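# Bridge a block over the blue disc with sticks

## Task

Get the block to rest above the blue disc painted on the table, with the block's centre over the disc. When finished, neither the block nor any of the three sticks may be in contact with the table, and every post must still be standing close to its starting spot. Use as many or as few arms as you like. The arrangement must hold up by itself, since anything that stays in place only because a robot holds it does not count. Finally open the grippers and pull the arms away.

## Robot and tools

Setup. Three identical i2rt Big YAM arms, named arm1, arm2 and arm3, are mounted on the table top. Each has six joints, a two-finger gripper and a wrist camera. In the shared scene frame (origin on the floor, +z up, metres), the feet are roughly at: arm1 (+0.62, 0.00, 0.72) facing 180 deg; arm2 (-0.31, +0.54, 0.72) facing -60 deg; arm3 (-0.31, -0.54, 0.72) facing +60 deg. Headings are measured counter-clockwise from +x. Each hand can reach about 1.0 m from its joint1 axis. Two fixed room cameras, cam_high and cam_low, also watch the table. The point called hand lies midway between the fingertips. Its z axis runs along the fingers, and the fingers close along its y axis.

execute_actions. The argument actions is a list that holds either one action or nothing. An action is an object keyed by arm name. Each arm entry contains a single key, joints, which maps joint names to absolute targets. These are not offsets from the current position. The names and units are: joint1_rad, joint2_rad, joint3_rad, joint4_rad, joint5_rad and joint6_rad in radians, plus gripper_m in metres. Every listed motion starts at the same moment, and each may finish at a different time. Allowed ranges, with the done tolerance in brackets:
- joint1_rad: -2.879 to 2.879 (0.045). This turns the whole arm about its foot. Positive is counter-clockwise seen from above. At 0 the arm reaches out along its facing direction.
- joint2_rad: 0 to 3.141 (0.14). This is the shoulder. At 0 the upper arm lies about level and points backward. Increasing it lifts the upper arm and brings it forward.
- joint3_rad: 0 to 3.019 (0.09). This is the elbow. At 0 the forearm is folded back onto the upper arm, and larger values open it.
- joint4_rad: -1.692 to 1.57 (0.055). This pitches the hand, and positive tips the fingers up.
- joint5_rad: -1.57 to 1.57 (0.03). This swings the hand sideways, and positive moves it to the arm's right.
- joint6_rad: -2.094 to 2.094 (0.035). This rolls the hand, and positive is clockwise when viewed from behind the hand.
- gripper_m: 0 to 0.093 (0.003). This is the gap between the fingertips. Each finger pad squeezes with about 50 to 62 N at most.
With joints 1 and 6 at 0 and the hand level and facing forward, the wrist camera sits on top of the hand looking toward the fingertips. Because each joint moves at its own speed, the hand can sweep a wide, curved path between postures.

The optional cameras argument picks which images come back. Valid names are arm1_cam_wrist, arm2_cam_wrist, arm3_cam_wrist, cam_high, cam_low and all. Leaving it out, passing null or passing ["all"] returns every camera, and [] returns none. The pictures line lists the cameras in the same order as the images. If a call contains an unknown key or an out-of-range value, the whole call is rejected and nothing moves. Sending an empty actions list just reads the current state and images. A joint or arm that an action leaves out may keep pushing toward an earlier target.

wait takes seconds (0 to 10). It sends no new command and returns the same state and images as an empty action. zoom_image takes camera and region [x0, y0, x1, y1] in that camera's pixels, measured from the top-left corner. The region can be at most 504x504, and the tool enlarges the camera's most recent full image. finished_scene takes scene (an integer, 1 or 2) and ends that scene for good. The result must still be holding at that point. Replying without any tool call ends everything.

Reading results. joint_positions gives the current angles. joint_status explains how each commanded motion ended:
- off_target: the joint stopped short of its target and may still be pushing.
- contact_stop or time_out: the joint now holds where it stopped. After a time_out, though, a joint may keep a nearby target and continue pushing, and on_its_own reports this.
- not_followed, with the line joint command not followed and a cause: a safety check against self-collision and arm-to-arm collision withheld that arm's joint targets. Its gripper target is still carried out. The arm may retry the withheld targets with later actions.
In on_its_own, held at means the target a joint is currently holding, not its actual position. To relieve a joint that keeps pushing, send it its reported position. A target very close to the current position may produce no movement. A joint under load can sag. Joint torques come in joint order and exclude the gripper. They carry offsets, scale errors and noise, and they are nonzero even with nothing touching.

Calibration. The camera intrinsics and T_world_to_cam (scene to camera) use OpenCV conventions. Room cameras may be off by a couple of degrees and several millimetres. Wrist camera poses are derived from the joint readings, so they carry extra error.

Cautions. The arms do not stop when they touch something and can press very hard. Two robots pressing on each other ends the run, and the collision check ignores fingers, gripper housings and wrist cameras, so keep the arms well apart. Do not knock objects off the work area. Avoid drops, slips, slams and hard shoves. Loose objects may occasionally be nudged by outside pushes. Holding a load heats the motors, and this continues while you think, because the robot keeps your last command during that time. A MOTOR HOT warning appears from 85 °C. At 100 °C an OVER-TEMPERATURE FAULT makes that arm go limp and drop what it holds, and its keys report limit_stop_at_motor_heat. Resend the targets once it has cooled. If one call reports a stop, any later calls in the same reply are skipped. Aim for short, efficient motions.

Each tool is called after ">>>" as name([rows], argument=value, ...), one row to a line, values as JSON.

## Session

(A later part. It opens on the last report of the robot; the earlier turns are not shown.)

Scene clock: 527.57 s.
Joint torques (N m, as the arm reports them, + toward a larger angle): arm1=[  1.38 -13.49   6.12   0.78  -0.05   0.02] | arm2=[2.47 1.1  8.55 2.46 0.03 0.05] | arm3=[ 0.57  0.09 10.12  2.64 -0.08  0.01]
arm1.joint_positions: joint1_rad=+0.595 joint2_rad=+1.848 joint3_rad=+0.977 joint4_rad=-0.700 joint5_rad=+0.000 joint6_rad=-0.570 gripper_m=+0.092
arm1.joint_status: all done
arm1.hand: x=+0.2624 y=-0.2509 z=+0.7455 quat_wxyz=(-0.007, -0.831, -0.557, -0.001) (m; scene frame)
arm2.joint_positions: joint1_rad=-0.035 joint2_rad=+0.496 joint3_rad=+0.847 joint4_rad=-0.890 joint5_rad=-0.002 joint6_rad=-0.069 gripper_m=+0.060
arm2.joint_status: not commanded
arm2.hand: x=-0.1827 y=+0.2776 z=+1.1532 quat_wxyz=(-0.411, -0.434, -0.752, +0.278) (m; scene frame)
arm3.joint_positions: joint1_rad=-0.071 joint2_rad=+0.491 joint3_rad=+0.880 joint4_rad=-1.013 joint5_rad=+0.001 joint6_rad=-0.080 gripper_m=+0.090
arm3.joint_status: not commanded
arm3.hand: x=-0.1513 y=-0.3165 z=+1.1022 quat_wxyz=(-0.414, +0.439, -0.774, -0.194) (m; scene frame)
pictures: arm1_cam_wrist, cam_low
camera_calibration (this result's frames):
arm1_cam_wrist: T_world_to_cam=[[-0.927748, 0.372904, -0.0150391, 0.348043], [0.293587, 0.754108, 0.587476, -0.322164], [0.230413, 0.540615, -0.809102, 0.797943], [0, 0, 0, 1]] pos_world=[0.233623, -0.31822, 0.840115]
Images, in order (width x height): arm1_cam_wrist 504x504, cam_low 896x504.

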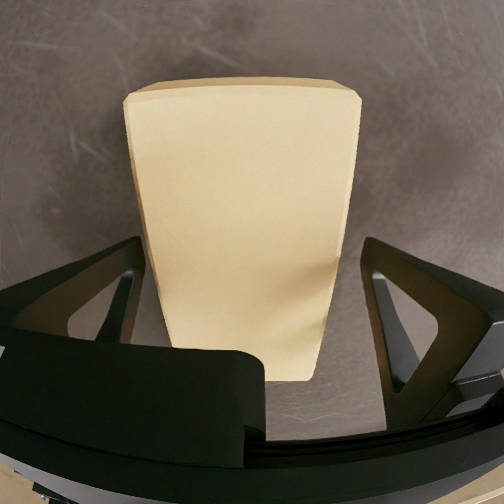

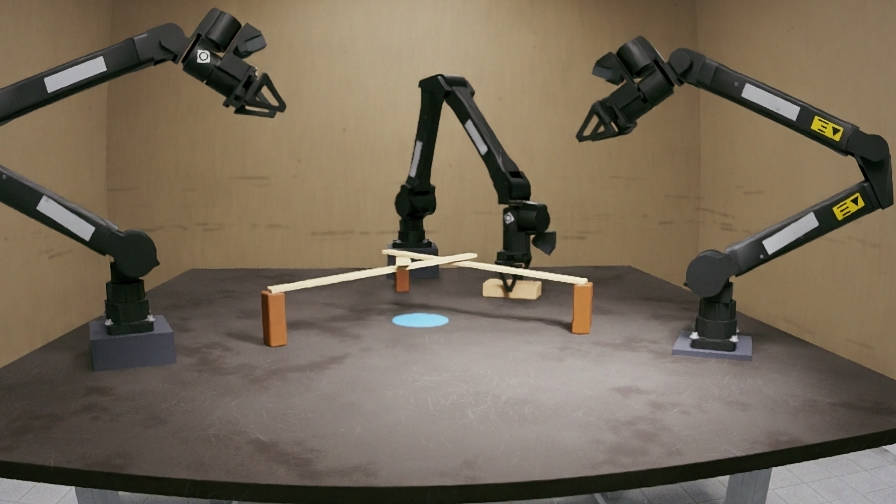

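>>> execute_actions([
  {"arm1":{"joints":{"gripper_m":0.05}}},
], cameras=[])

>>> execute_actions([
  {"arm1":{"joints":{"joint2_rad":1.5,"joint3_rad":1.3,"joint4_rad":-1.3}}},
], cameras=[])

>>> execute_actions([
  {"arm1":{"joints":{"joint1_rad":-0.01,"joint2_rad":1.85,"joint3_rad":1.82,"joint4_rad":-1.35,"joint6_rad":-1.575}}},
], cameras=[])

>>> execute_actions([
  {"arm1":{"joints":{"joint2_rad":1.99}}},
])

Scene clock: 543.60 s.
Joint torques (N m, as the arm reports them, + toward a larger angle): arm1=[  1.37 -14.07   6.12   0.71  -0.03  -0.01] | arm2=[2.48 1.07 8.57 2.43 0.03 0.06] | arm3=[ 0.52  0.07 10.1   2.63 -0.09  0.01]
arm1.joint_positions: joint1_rad=+0.595 joint2_rad=+1.848 joint3_rad=+0.977 joint4_rad=-0.698 joint5_rad=-0.001 joint6_rad=-0.569 gripper_m=+0.069
arm1.joint_status: gripper_m off_target (ended at +0.069, target +0.050)
arm1.hand: x=+0.2622 y=-0.2512 z=+0.7455 quat_wxyz=(-0.008, -0.831, -0.556, +0.000) (m; scene frame)
arm2.joint_positions: joint1_rad=-0.035 joint2_rad=+0.496 joint3_rad=+0.847 joint4_rad=-0.890 joint5_rad=-0.002 joint6_rad=-0.069 gripper_m=+0.060
arm2.joint_status: not commanded
arm2.hand: x=-0.1827 y=+0.2776 z=+1.1532 quat_wxyz=(-0.411, -0.434, -0.752, +0.278) (m; scene frame)
arm3.joint_positions: joint1_rad=-0.071 joint2_rad=+0.491 joint3_rad=+0.880 joint4_rad=-1.013 joint5_rad=+0.001 joint6_rad=-0.080 gripper_m=+0.090
arm3.joint_status: not commanded
arm3.hand: x=-0.1513 y=-0.3165 z=+1.1022 quat_wxyz=(-0.414, +0.439, -0.774, -0.194) (m; scene frame)
pictures: none
No camera images: the call's "cameras" was empty. Leave "cameras" out to get every camera's image.

Scene clock: 545.07 s.
Joint torques (N m, as the arm reports them, + toward a larger angle): arm1=[  1.38 -13.05   9.77  -0.09  -0.02   0.  ] | arm2=[2.43 1.06 8.58 2.42 0.03 0.05] | arm3=[ 0.63  0.07 10.06  2.61 -0.09  0.01]
arm1.joint_positions: joint1_rad=+0.595 joint2_rad=+1.513 joint3_rad=+1.280 joint4_rad=-1.292 joint5_rad=-0.001 joint6_rad=-0.569 gripper_m=+0.069
arm1.joint_status: all done
arm1.hand: x=+0.2487 y=-0.2563 z=+0.9863 quat_wxyz=(-0.008, -0.831, -0.556, +0.022) (m; scene frame)
arm2.joint_positions: joint1_rad=-0.035 joint2_rad=+0.496 joint3_rad=+0.847 joint4_rad=-0.890 joint5_rad=-0.002 joint6_rad=-0.069 gripper_m=+0.060
arm2.joint_status: not commanded
arm2.hand: x=-0.1827 y=+0.2776 z=+1.1532 quat_wxyz=(-0.411, -0.434, -0.752, +0.278) (m; scene frame)
arm3.joint_positions: joint1_rad=-0.071 joint2_rad=+0.491 joint3_rad=+0.880 joint4_rad=-1.013 joint5_rad=+0.001 joint6_rad=-0.080 gripper_m=+0.090
arm3.joint_status: not commanded
arm3.hand: x=-0.1513 y=-0.3165 z=+1.1022 quat_wxyz=(-0.414, +0.439, -0.774, -0.194) (m; scene frame)
pictures: none
No camera images: the call's "cameras" was empty. Leave "cameras" out to get every camera's image.

Scene clock: 546.93 s.
Joint torques (N m, as the arm reports them, + toward a larger angle): arm1=[  1.04 -19.74  12.42   0.22  -0.14  -0.18] | arm2=[2.26 1.08 8.59 2.43 0.03 0.07] | arm3=[ 0.49  0.11 10.11  2.62 -0.09  0.01]
arm1.joint_positions: joint1_rad=-0.011 joint2_rad=+1.891 joint3_rad=+1.763 joint4_rad=-1.346 joint5_rad=+0.001 joint6_rad=-1.564 gripper_m=+0.069
arm1.joint_status: all done
arm1.hand: x=+0.0102 y=-0.0002 z=+0.9773 quat_wxyz=(+0.027, -0.707, -0.705, +0.035) (m; scene frame)
arm2.joint_positions: joint1_rad=-0.035 joint2_rad=+0.496 joint3_rad=+0.847 joint4_rad=-0.890 joint5_rad=-0.002 joint6_rad=-0.069 gripper_m=+0.060
arm2.joint_status: not commanded
arm2.hand: x=-0.1827 y=+0.2776 z=+1.1532 quat_wxyz=(-0.411, -0.434, -0.752, +0.278) (m; scene frame)
arm3.joint_positions: joint1_rad=-0.071 joint2_rad=+0.491 joint3_rad=+0.880 joint4_rad=-1.013 joint5_rad=+0.001 joint6_rad=-0.080 gripper_m=+0.090
arm3.joint_status: not commanded
arm3.hand: x=-0.1513 y=-0.3165 z=+1.1022 quat_wxyz=(-0.414, +0.439, -0.774, -0.194) (m; scene frame)
pictures: none
No camera images: the call's "cameras" was empty. Leave "cameras" out to get every camera's image.

Scene clock: 548.10 s.
Joint torques (N m, as the arm reports them, + toward a larger angle): arm1=[  0.57 -19.75  11.74  -0.04  -0.12  -0.22] | arm2=[2.38 1.06 8.6  2.41 0.03 0.05] | arm3=[ 0.41  0.09 10.14  2.65 -0.08  0.  ]
arm1.joint_positions: joint1_rad=-0.011 joint2_rad=+2.025 joint3_rad=+1.769 joint4_rad=-1.346 joint5_rad=+0.001 joint6_rad=-1.565 gripper_m=+0.069
arm1.joint_status: all done
arm1.hand: x=+0.0081 y=-0.0011 z=+0.9006 quat_wxyz=(-0.018, -0.707, -0.707, -0.011) (m; scene frame)
arm2.joint_positions: joint1_rad=-0.035 joint2_rad=+0.496 joint3_rad=+0.847 joint4_rad=-0.890 joint5_rad=-0.002 joint6_rad=-0.069 gripper_m=+0.060
arm2.joint_status: not commanded
arm2.hand: x=-0.1827 y=+0.2776 z=+1.1532 quat_wxyz=(-0.411, -0.434, -0.752, +0.278) (m; scene frame)
arm3.joint_positions: joint1_rad=-0.071 joint2_rad=+0.491 joint3_rad=+0.880 joint4_rad=-1.013 joint5_rad=+0.001 joint6_rad=-0.080 gripper_m=+0.090
arm3.joint_status: not commanded
arm3.hand: x=-0.1513 y=-0.3165 z=+1.1022 quat_wxyz=(-0.414, +0.439, -0.774, -0.194) (m; scene frame)
pictures: arm1_cam_wrist, arm2_cam_wrist, arm3_cam_wrist, cam_high, cam_low
camera_calibration (this result's frames):
arm1_cam_wrist: T_world_to_cam=[[-0.999054, -0.00690386, -0.0429376, 0.0466333], [-0.0307211, 0.810864, 0.584428, -0.521581], [0.0307817, 0.585194, -0.810309, 0.849766], [0, 0, 0, 1]] pos_world=[0.00440842, -0.0740246, 0.995401]
arm2_cam_wrist: T_world_to_cam=[[-0.879349, -0.471376, 0.0674575, -0.104825], [-0.457679, 0.797561, -0.39297, 0.147742], [0.131435, -0.376432, -0.917073, 1.31137], [0, 0, 0, 1]] pos_world=[-0.196919, 0.326395, 1.26775]
arm3_cam_wrist: T_world_to_cam=[[0.83565, -0.542162, 0.0880345, -0.143713], [-0.494318, -0.812209, -0.309785, 0.0133397], [0.239456, 0.215354, -0.946722, 1.27511], [0, 0, 0, 1]] pos_world=[-0.178645, -0.341682, 1.22396]
Images, in order (width x height): arm1_cam_wrist 504x504, arm2_cam_wrist 504x504, arm3_cam_wrist 504x504, cam_high 896x504, cam_low 896x504.

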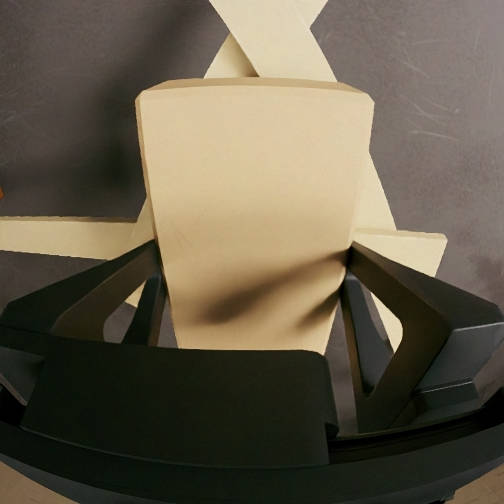

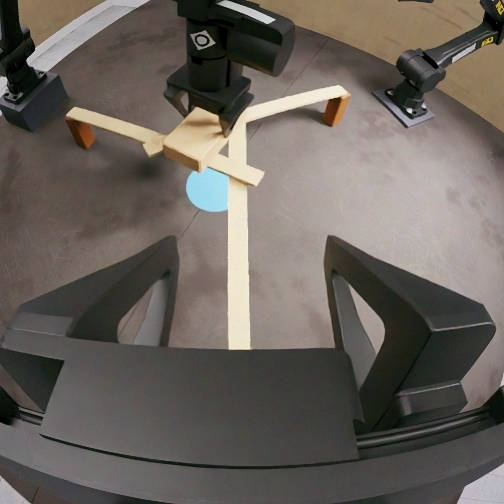

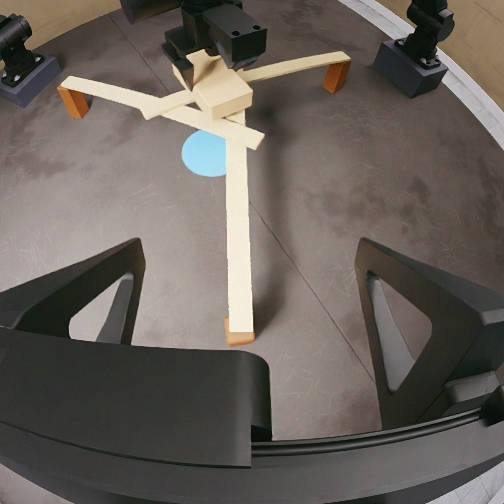

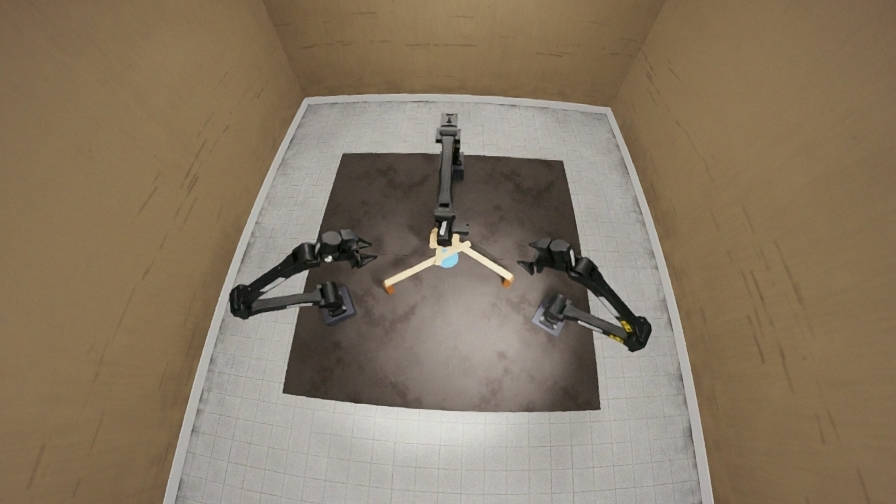

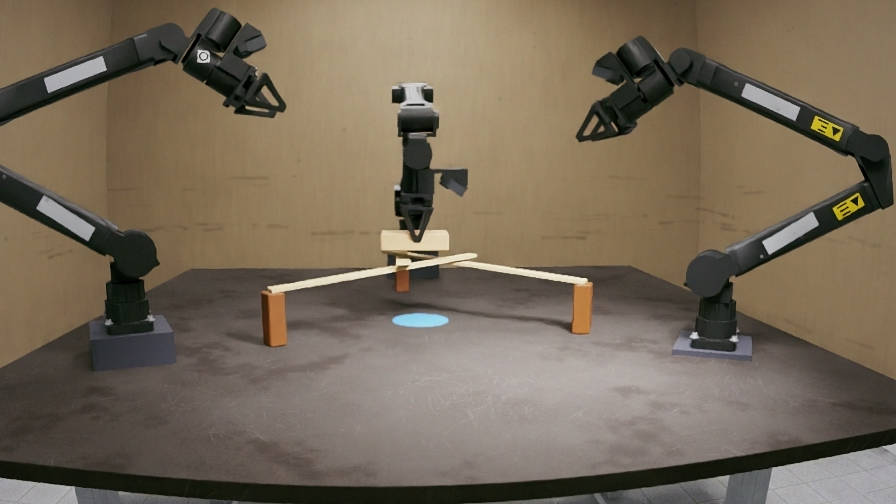

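>>> execute_actions([
  {"arm1":{"joints":{"joint1_rad":0.017,"joint4_rad":-1.27,"joint2_rad":2.03}}},
], cameras=["cam_low","arm1_cam_wrist"])

>>> zoom_image(camera="cam_low", region=[350, 200, 500, 300])

Scene clock: 554.63 s.
Joint torques (N m, as the arm reports them, + toward a larger angle): arm1=[  1.53 -18.11  11.65   0.76  -0.14  -0.21] | arm2=[2.48 1.04 8.58 2.44 0.01 0.07] | arm3=[ 0.57  0.03 10.09  2.63 -0.1   0.01]
arm1.joint_positions: joint1_rad=+0.007 joint2_rad=+2.030 joint3_rad=+1.769 joint4_rad=-1.282 joint5_rad=+0.001 joint6_rad=-1.565 gripper_m=+0.069
arm1.joint_status: all done
arm1.hand: x=-0.0074 y=-0.0124 z=+0.8979 quat_wxyz=(+0.003, -0.701, -0.713, +0.010) (m; scene frame)
arm2.joint_positions: joint1_rad=-0.035 joint2_rad=+0.496 joint3_rad=+0.847 joint4_rad=-0.890 joint5_rad=-0.002 joint6_rad=-0.069 gripper_m=+0.060
arm2.joint_status: not commanded
arm2.hand: x=-0.1827 y=+0.2776 z=+1.1532 quat_wxyz=(-0.411, -0.434, -0.752, +0.278) (m; scene frame)
arm3.joint_positions: joint1_rad=-0.071 joint2_rad=+0.491 joint3_rad=+0.880 joint4_rad=-1.013 joint5_rad=+0.001 joint6_rad=-0.080 gripper_m=+0.090
arm3.joint_status: not commanded
arm3.hand: x=-0.1513 y=-0.3165 z=+1.1022 quat_wxyz=(-0.414, +0.439, -0.774, -0.194) (m; scene frame)
pictures: arm1_cam_wrist, cam_low
camera_calibration (this result's frames):
arm1_cam_wrist: T_world_to_cam=[[-0.999561, -0.0241581, 0.0171383, -0.0232364], [-0.00957534, 0.811088, 0.584846, -0.511451], [-0.0280294, 0.584425, -0.810964, 0.85476], [0, 0, 0, 1]] pos_world=[-0.00416507, -0.0852724, 0.992697]
Images, in order (width x height): arm1_cam_wrist 504x504, cam_low 896x504.

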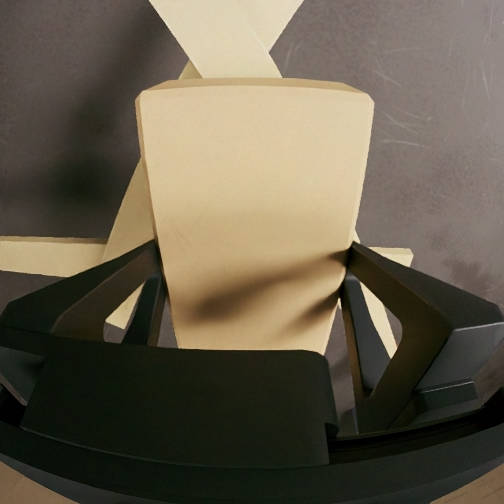

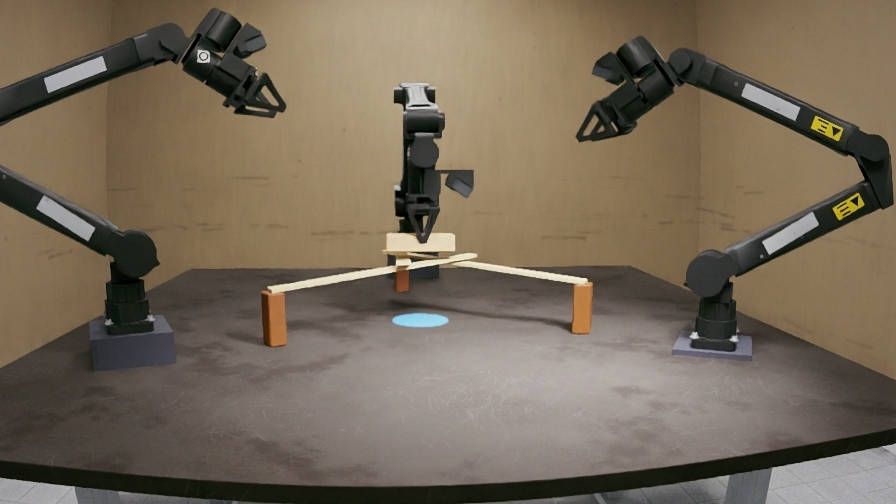

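Region (350, 200, 500, 300) of cam_low's 896x504 image, scaled by 3.360, with more detail than that image has.

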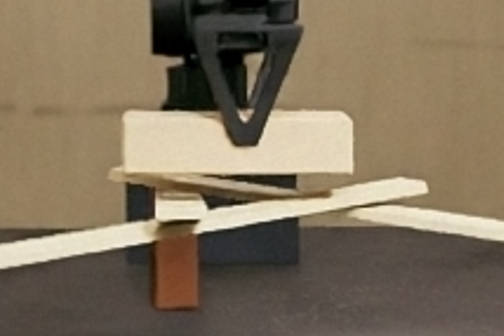

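>>> execute_actions([
  {"arm1":{"joints":{"joint3_rad":1.75}}},
], cameras=["cam_low"])

>>> zoom_image(camera="cam_low", region=[350, 200, 500, 300])

Scene clock: 560.70 s.
Joint torques (N m, as the arm reports them, + toward a larger angle): arm1=[  1.36 -18.2    8.64   0.55  -0.09  -0.21] | arm2=[2.39 1.06 8.59 2.45 0.03 0.07] | arm3=[ 0.51  0.08 10.12  2.63 -0.09  0.01]
arm1.joint_positions: joint1_rad=+0.007 joint2_rad=+2.034 joint3_rad=+1.734 joint4_rad=-1.279 joint5_rad=+0.000 joint6_rad=-1.565 gripper_m=+0.069
arm1.joint_status: all done
arm1.hand: x=+0.0048 y=-0.0125 z=+0.8824 quat_wxyz=(-0.010, -0.701, -0.713, -0.002) (m; scene frame)
arm2.joint_positions: joint1_rad=-0.035 joint2_rad=+0.496 joint3_rad=+0.847 joint4_rad=-0.890 joint5_rad=-0.002 joint6_rad=-0.069 gripper_m=+0.060
arm2.joint_status: not commanded
arm2.hand: x=-0.1827 y=+0.2776 z=+1.1532 quat_wxyz=(-0.411, -0.434, -0.752, +0.278) (m; scene frame)
arm3.joint_positions: joint1_rad=-0.071 joint2_rad=+0.491 joint3_rad=+0.880 joint4_rad=-1.013 joint5_rad=+0.001 joint6_rad=-0.080 gripper_m=+0.090
arm3.joint_status: not commanded
arm3.hand: x=-0.1513 y=-0.3165 z=+1.1022 quat_wxyz=(-0.414, +0.439, -0.774, -0.194) (m; scene frame)
pictures: cam_low
Images, in order (width x height): cam_low 896x504.

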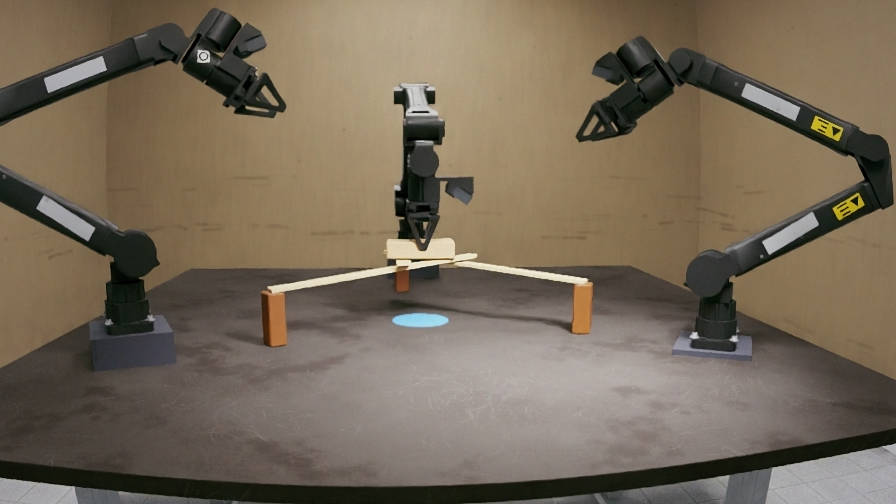

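Region (350, 200, 500, 300) of cam_low's 896x504 image, scaled by 3.360, with more detail than that image has.

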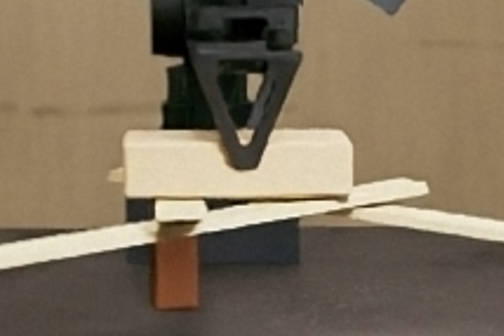

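Within a few mm. Release and retreat.

>>> execute_actions([
  {"arm1":{"joints":{"gripper_m":0.092}}},
], cameras=["cam_low"])

>>> execute_actions([
  {"arm1":{"joints":{"joint2_rad":1.2}}},
])

Scene clock: 568.47 s.
Joint torques (N m, as the arm reports them, + toward a larger angle): arm1=[  1.13 -18.55   8.86   0.57  -0.09  -0.2 ] | arm2=[2.39 1.08 8.58 2.46 0.03 0.06] | arm3=[ 0.49 -0.01 10.11  2.59 -0.09  0.01]
arm1.joint_positions: joint1_rad=+0.007 joint2_rad=+2.034 joint3_rad=+1.734 joint4_rad=-1.279 joint5_rad=+0.000 joint6_rad=-1.566 gripper_m=+0.092
arm1.joint_status: all done
arm1.hand: x=+0.0048 y=-0.0125 z=+0.8824 quat_wxyz=(-0.010, -0.701, -0.713, -0.002) (m; scene frame)
arm2.joint_positions: joint1_rad=-0.035 joint2_rad=+0.496 joint3_rad=+0.847 joint4_rad=-0.890 joint5_rad=-0.002 joint6_rad=-0.069 gripper_m=+0.060
arm2.joint_status: not commanded
arm2.hand: x=-0.1827 y=+0.2776 z=+1.1532 quat_wxyz=(-0.411, -0.434, -0.752, +0.278) (m; scene frame)
arm3.joint_positions: joint1_rad=-0.071 joint2_rad=+0.491 joint3_rad=+0.880 joint4_rad=-1.013 joint5_rad=+0.001 joint6_rad=-0.080 gripper_m=+0.090
arm3.joint_status: not commanded
arm3.hand: x=-0.1513 y=-0.3165 z=+1.1022 quat_wxyz=(-0.414, +0.439, -0.774, -0.194) (m; scene frame)
pictures: cam_low
Images, in order (width x height): cam_low 896x504.

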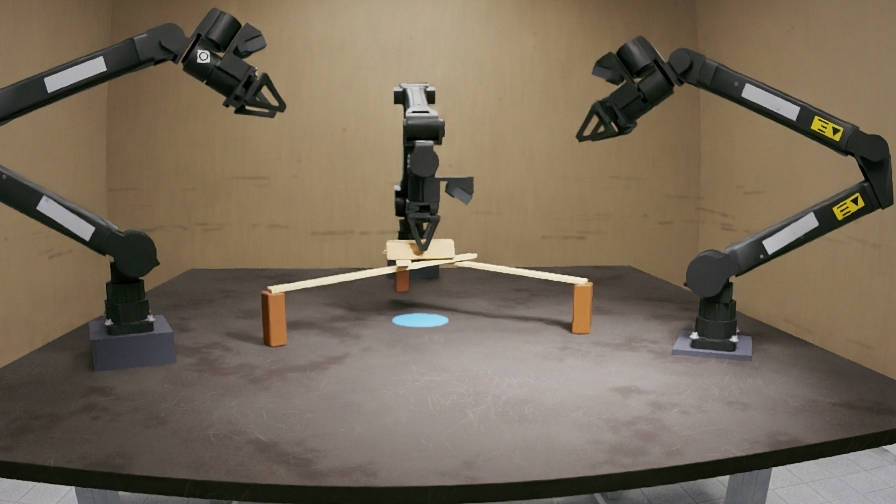

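Scene clock: 570.30 s.
Joint torques (N m, as the arm reports them, + toward a larger angle): arm1=[ 1.04 -9.42  9.23  1.81 -0.06 -0.14] | arm2=[2.55 1.07 8.57 2.43 0.02 0.06] | arm3=[ 0.56  0.11 10.11  2.62 -0.09  0.01]
arm1.joint_positions: joint1_rad=+0.007 joint2_rad=+1.211 joint3_rad=+1.736 joint4_rad=-1.276 joint5_rad=+0.000 joint6_rad=-1.566 gripper_m=+0.092
arm1.joint_status: all done
arm1.hand: x=+0.1526 y=-0.0040 z=+1.3362 quat_wxyz=(+0.271, -0.646, -0.654, +0.286) (m; scene frame)
arm2.joint_positions: joint1_rad=-0.035 joint2_rad=+0.496 joint3_rad=+0.847 joint4_rad=-0.890 joint5_rad=-0.002 joint6_rad=-0.069 gripper_m=+0.060
arm2.joint_status: not commanded
arm2.hand: x=-0.1827 y=+0.2776 z=+1.1532 quat_wxyz=(-0.411, -0.434, -0.752, +0.278) (m; scene frame)
arm3.joint_positions: joint1_rad=-0.071 joint2_rad=+0.491 joint3_rad=+0.880 joint4_rad=-1.013 joint5_rad=+0.001 joint6_rad=-0.080 gripper_m=+0.090
arm3.joint_status: not commanded
arm3.hand: x=-0.1513 y=-0.3165 z=+1.1022 quat_wxyz=(-0.414, +0.439, -0.774, -0.194) (m; scene frame)
pictures: arm1_cam_wrist, arm2_cam_wrist, arm3_cam_wrist, cam_high, cam_low
camera_calibration (this result's frames):
arm1_cam_wrist: T_world_to_cam=[[-0.690399, -0.00998677, 0.72336, -0.861398], [0.409312, 0.819075, 0.401969, -0.592564], [-0.5965, 0.573599, -0.561401, 0.963039], [0, 0, 0, 1]] pos_world=[0.222288, -0.0756463, 1.40194]
arm2_cam_wrist: T_world_to_cam=[[-0.879349, -0.471376, 0.0674575, -0.104825], [-0.457679, 0.797561, -0.39297, 0.147742], [0.131435, -0.376432, -0.917073, 1.31137], [0, 0, 0, 1]] pos_world=[-0.196919, 0.326395, 1.26775]
arm3_cam_wrist: T_world_to_cam=[[0.83565, -0.542162, 0.0880345, -0.143713], [-0.494318, -0.812209, -0.309785, 0.0133397], [0.239456, 0.215354, -0.946722, 1.27511], [0, 0, 0, 1]] pos_world=[-0.178645, -0.341682, 1.22396]
Images, in order (width x height): arm1_cam_wrist 504x504, arm2_cam_wrist 504x504, arm3_cam_wrist 504x504, cam_high 896x504, cam_low 896x504.

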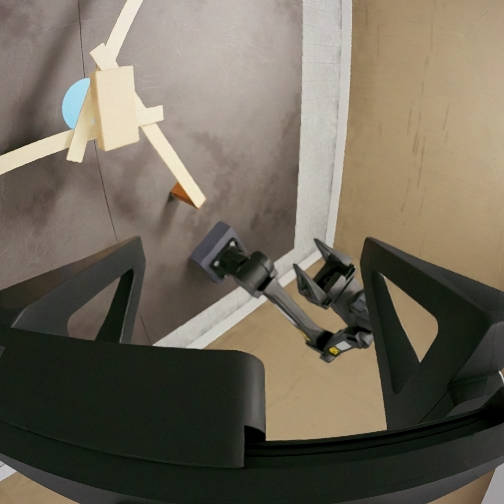

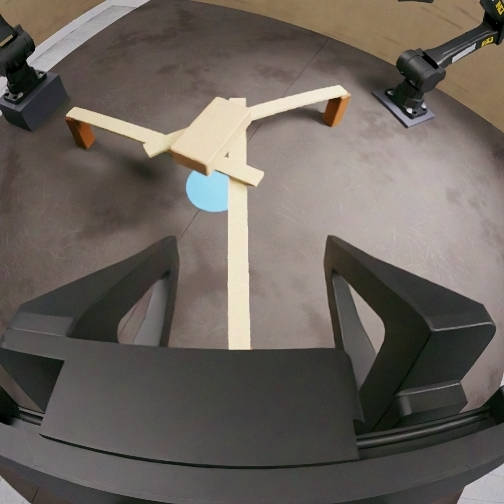

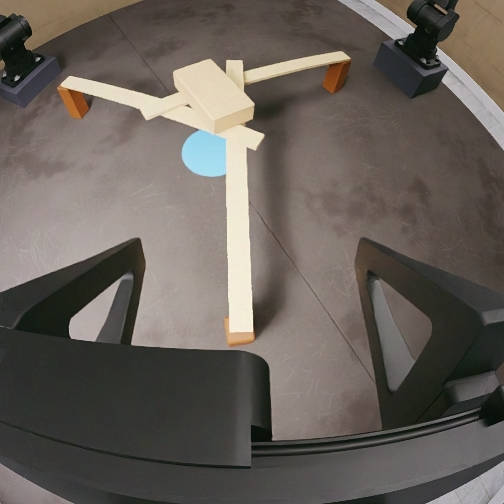

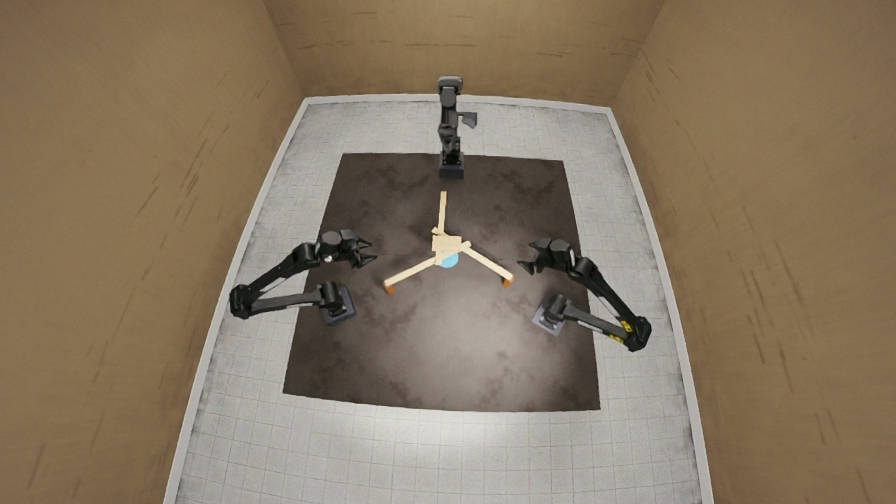

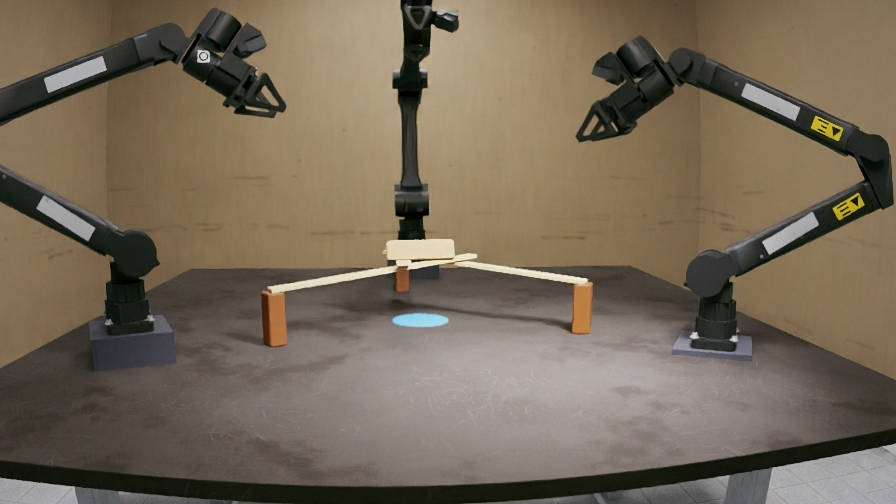

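>>> finished_scene(scene=1)

The scene is finished: the task was done.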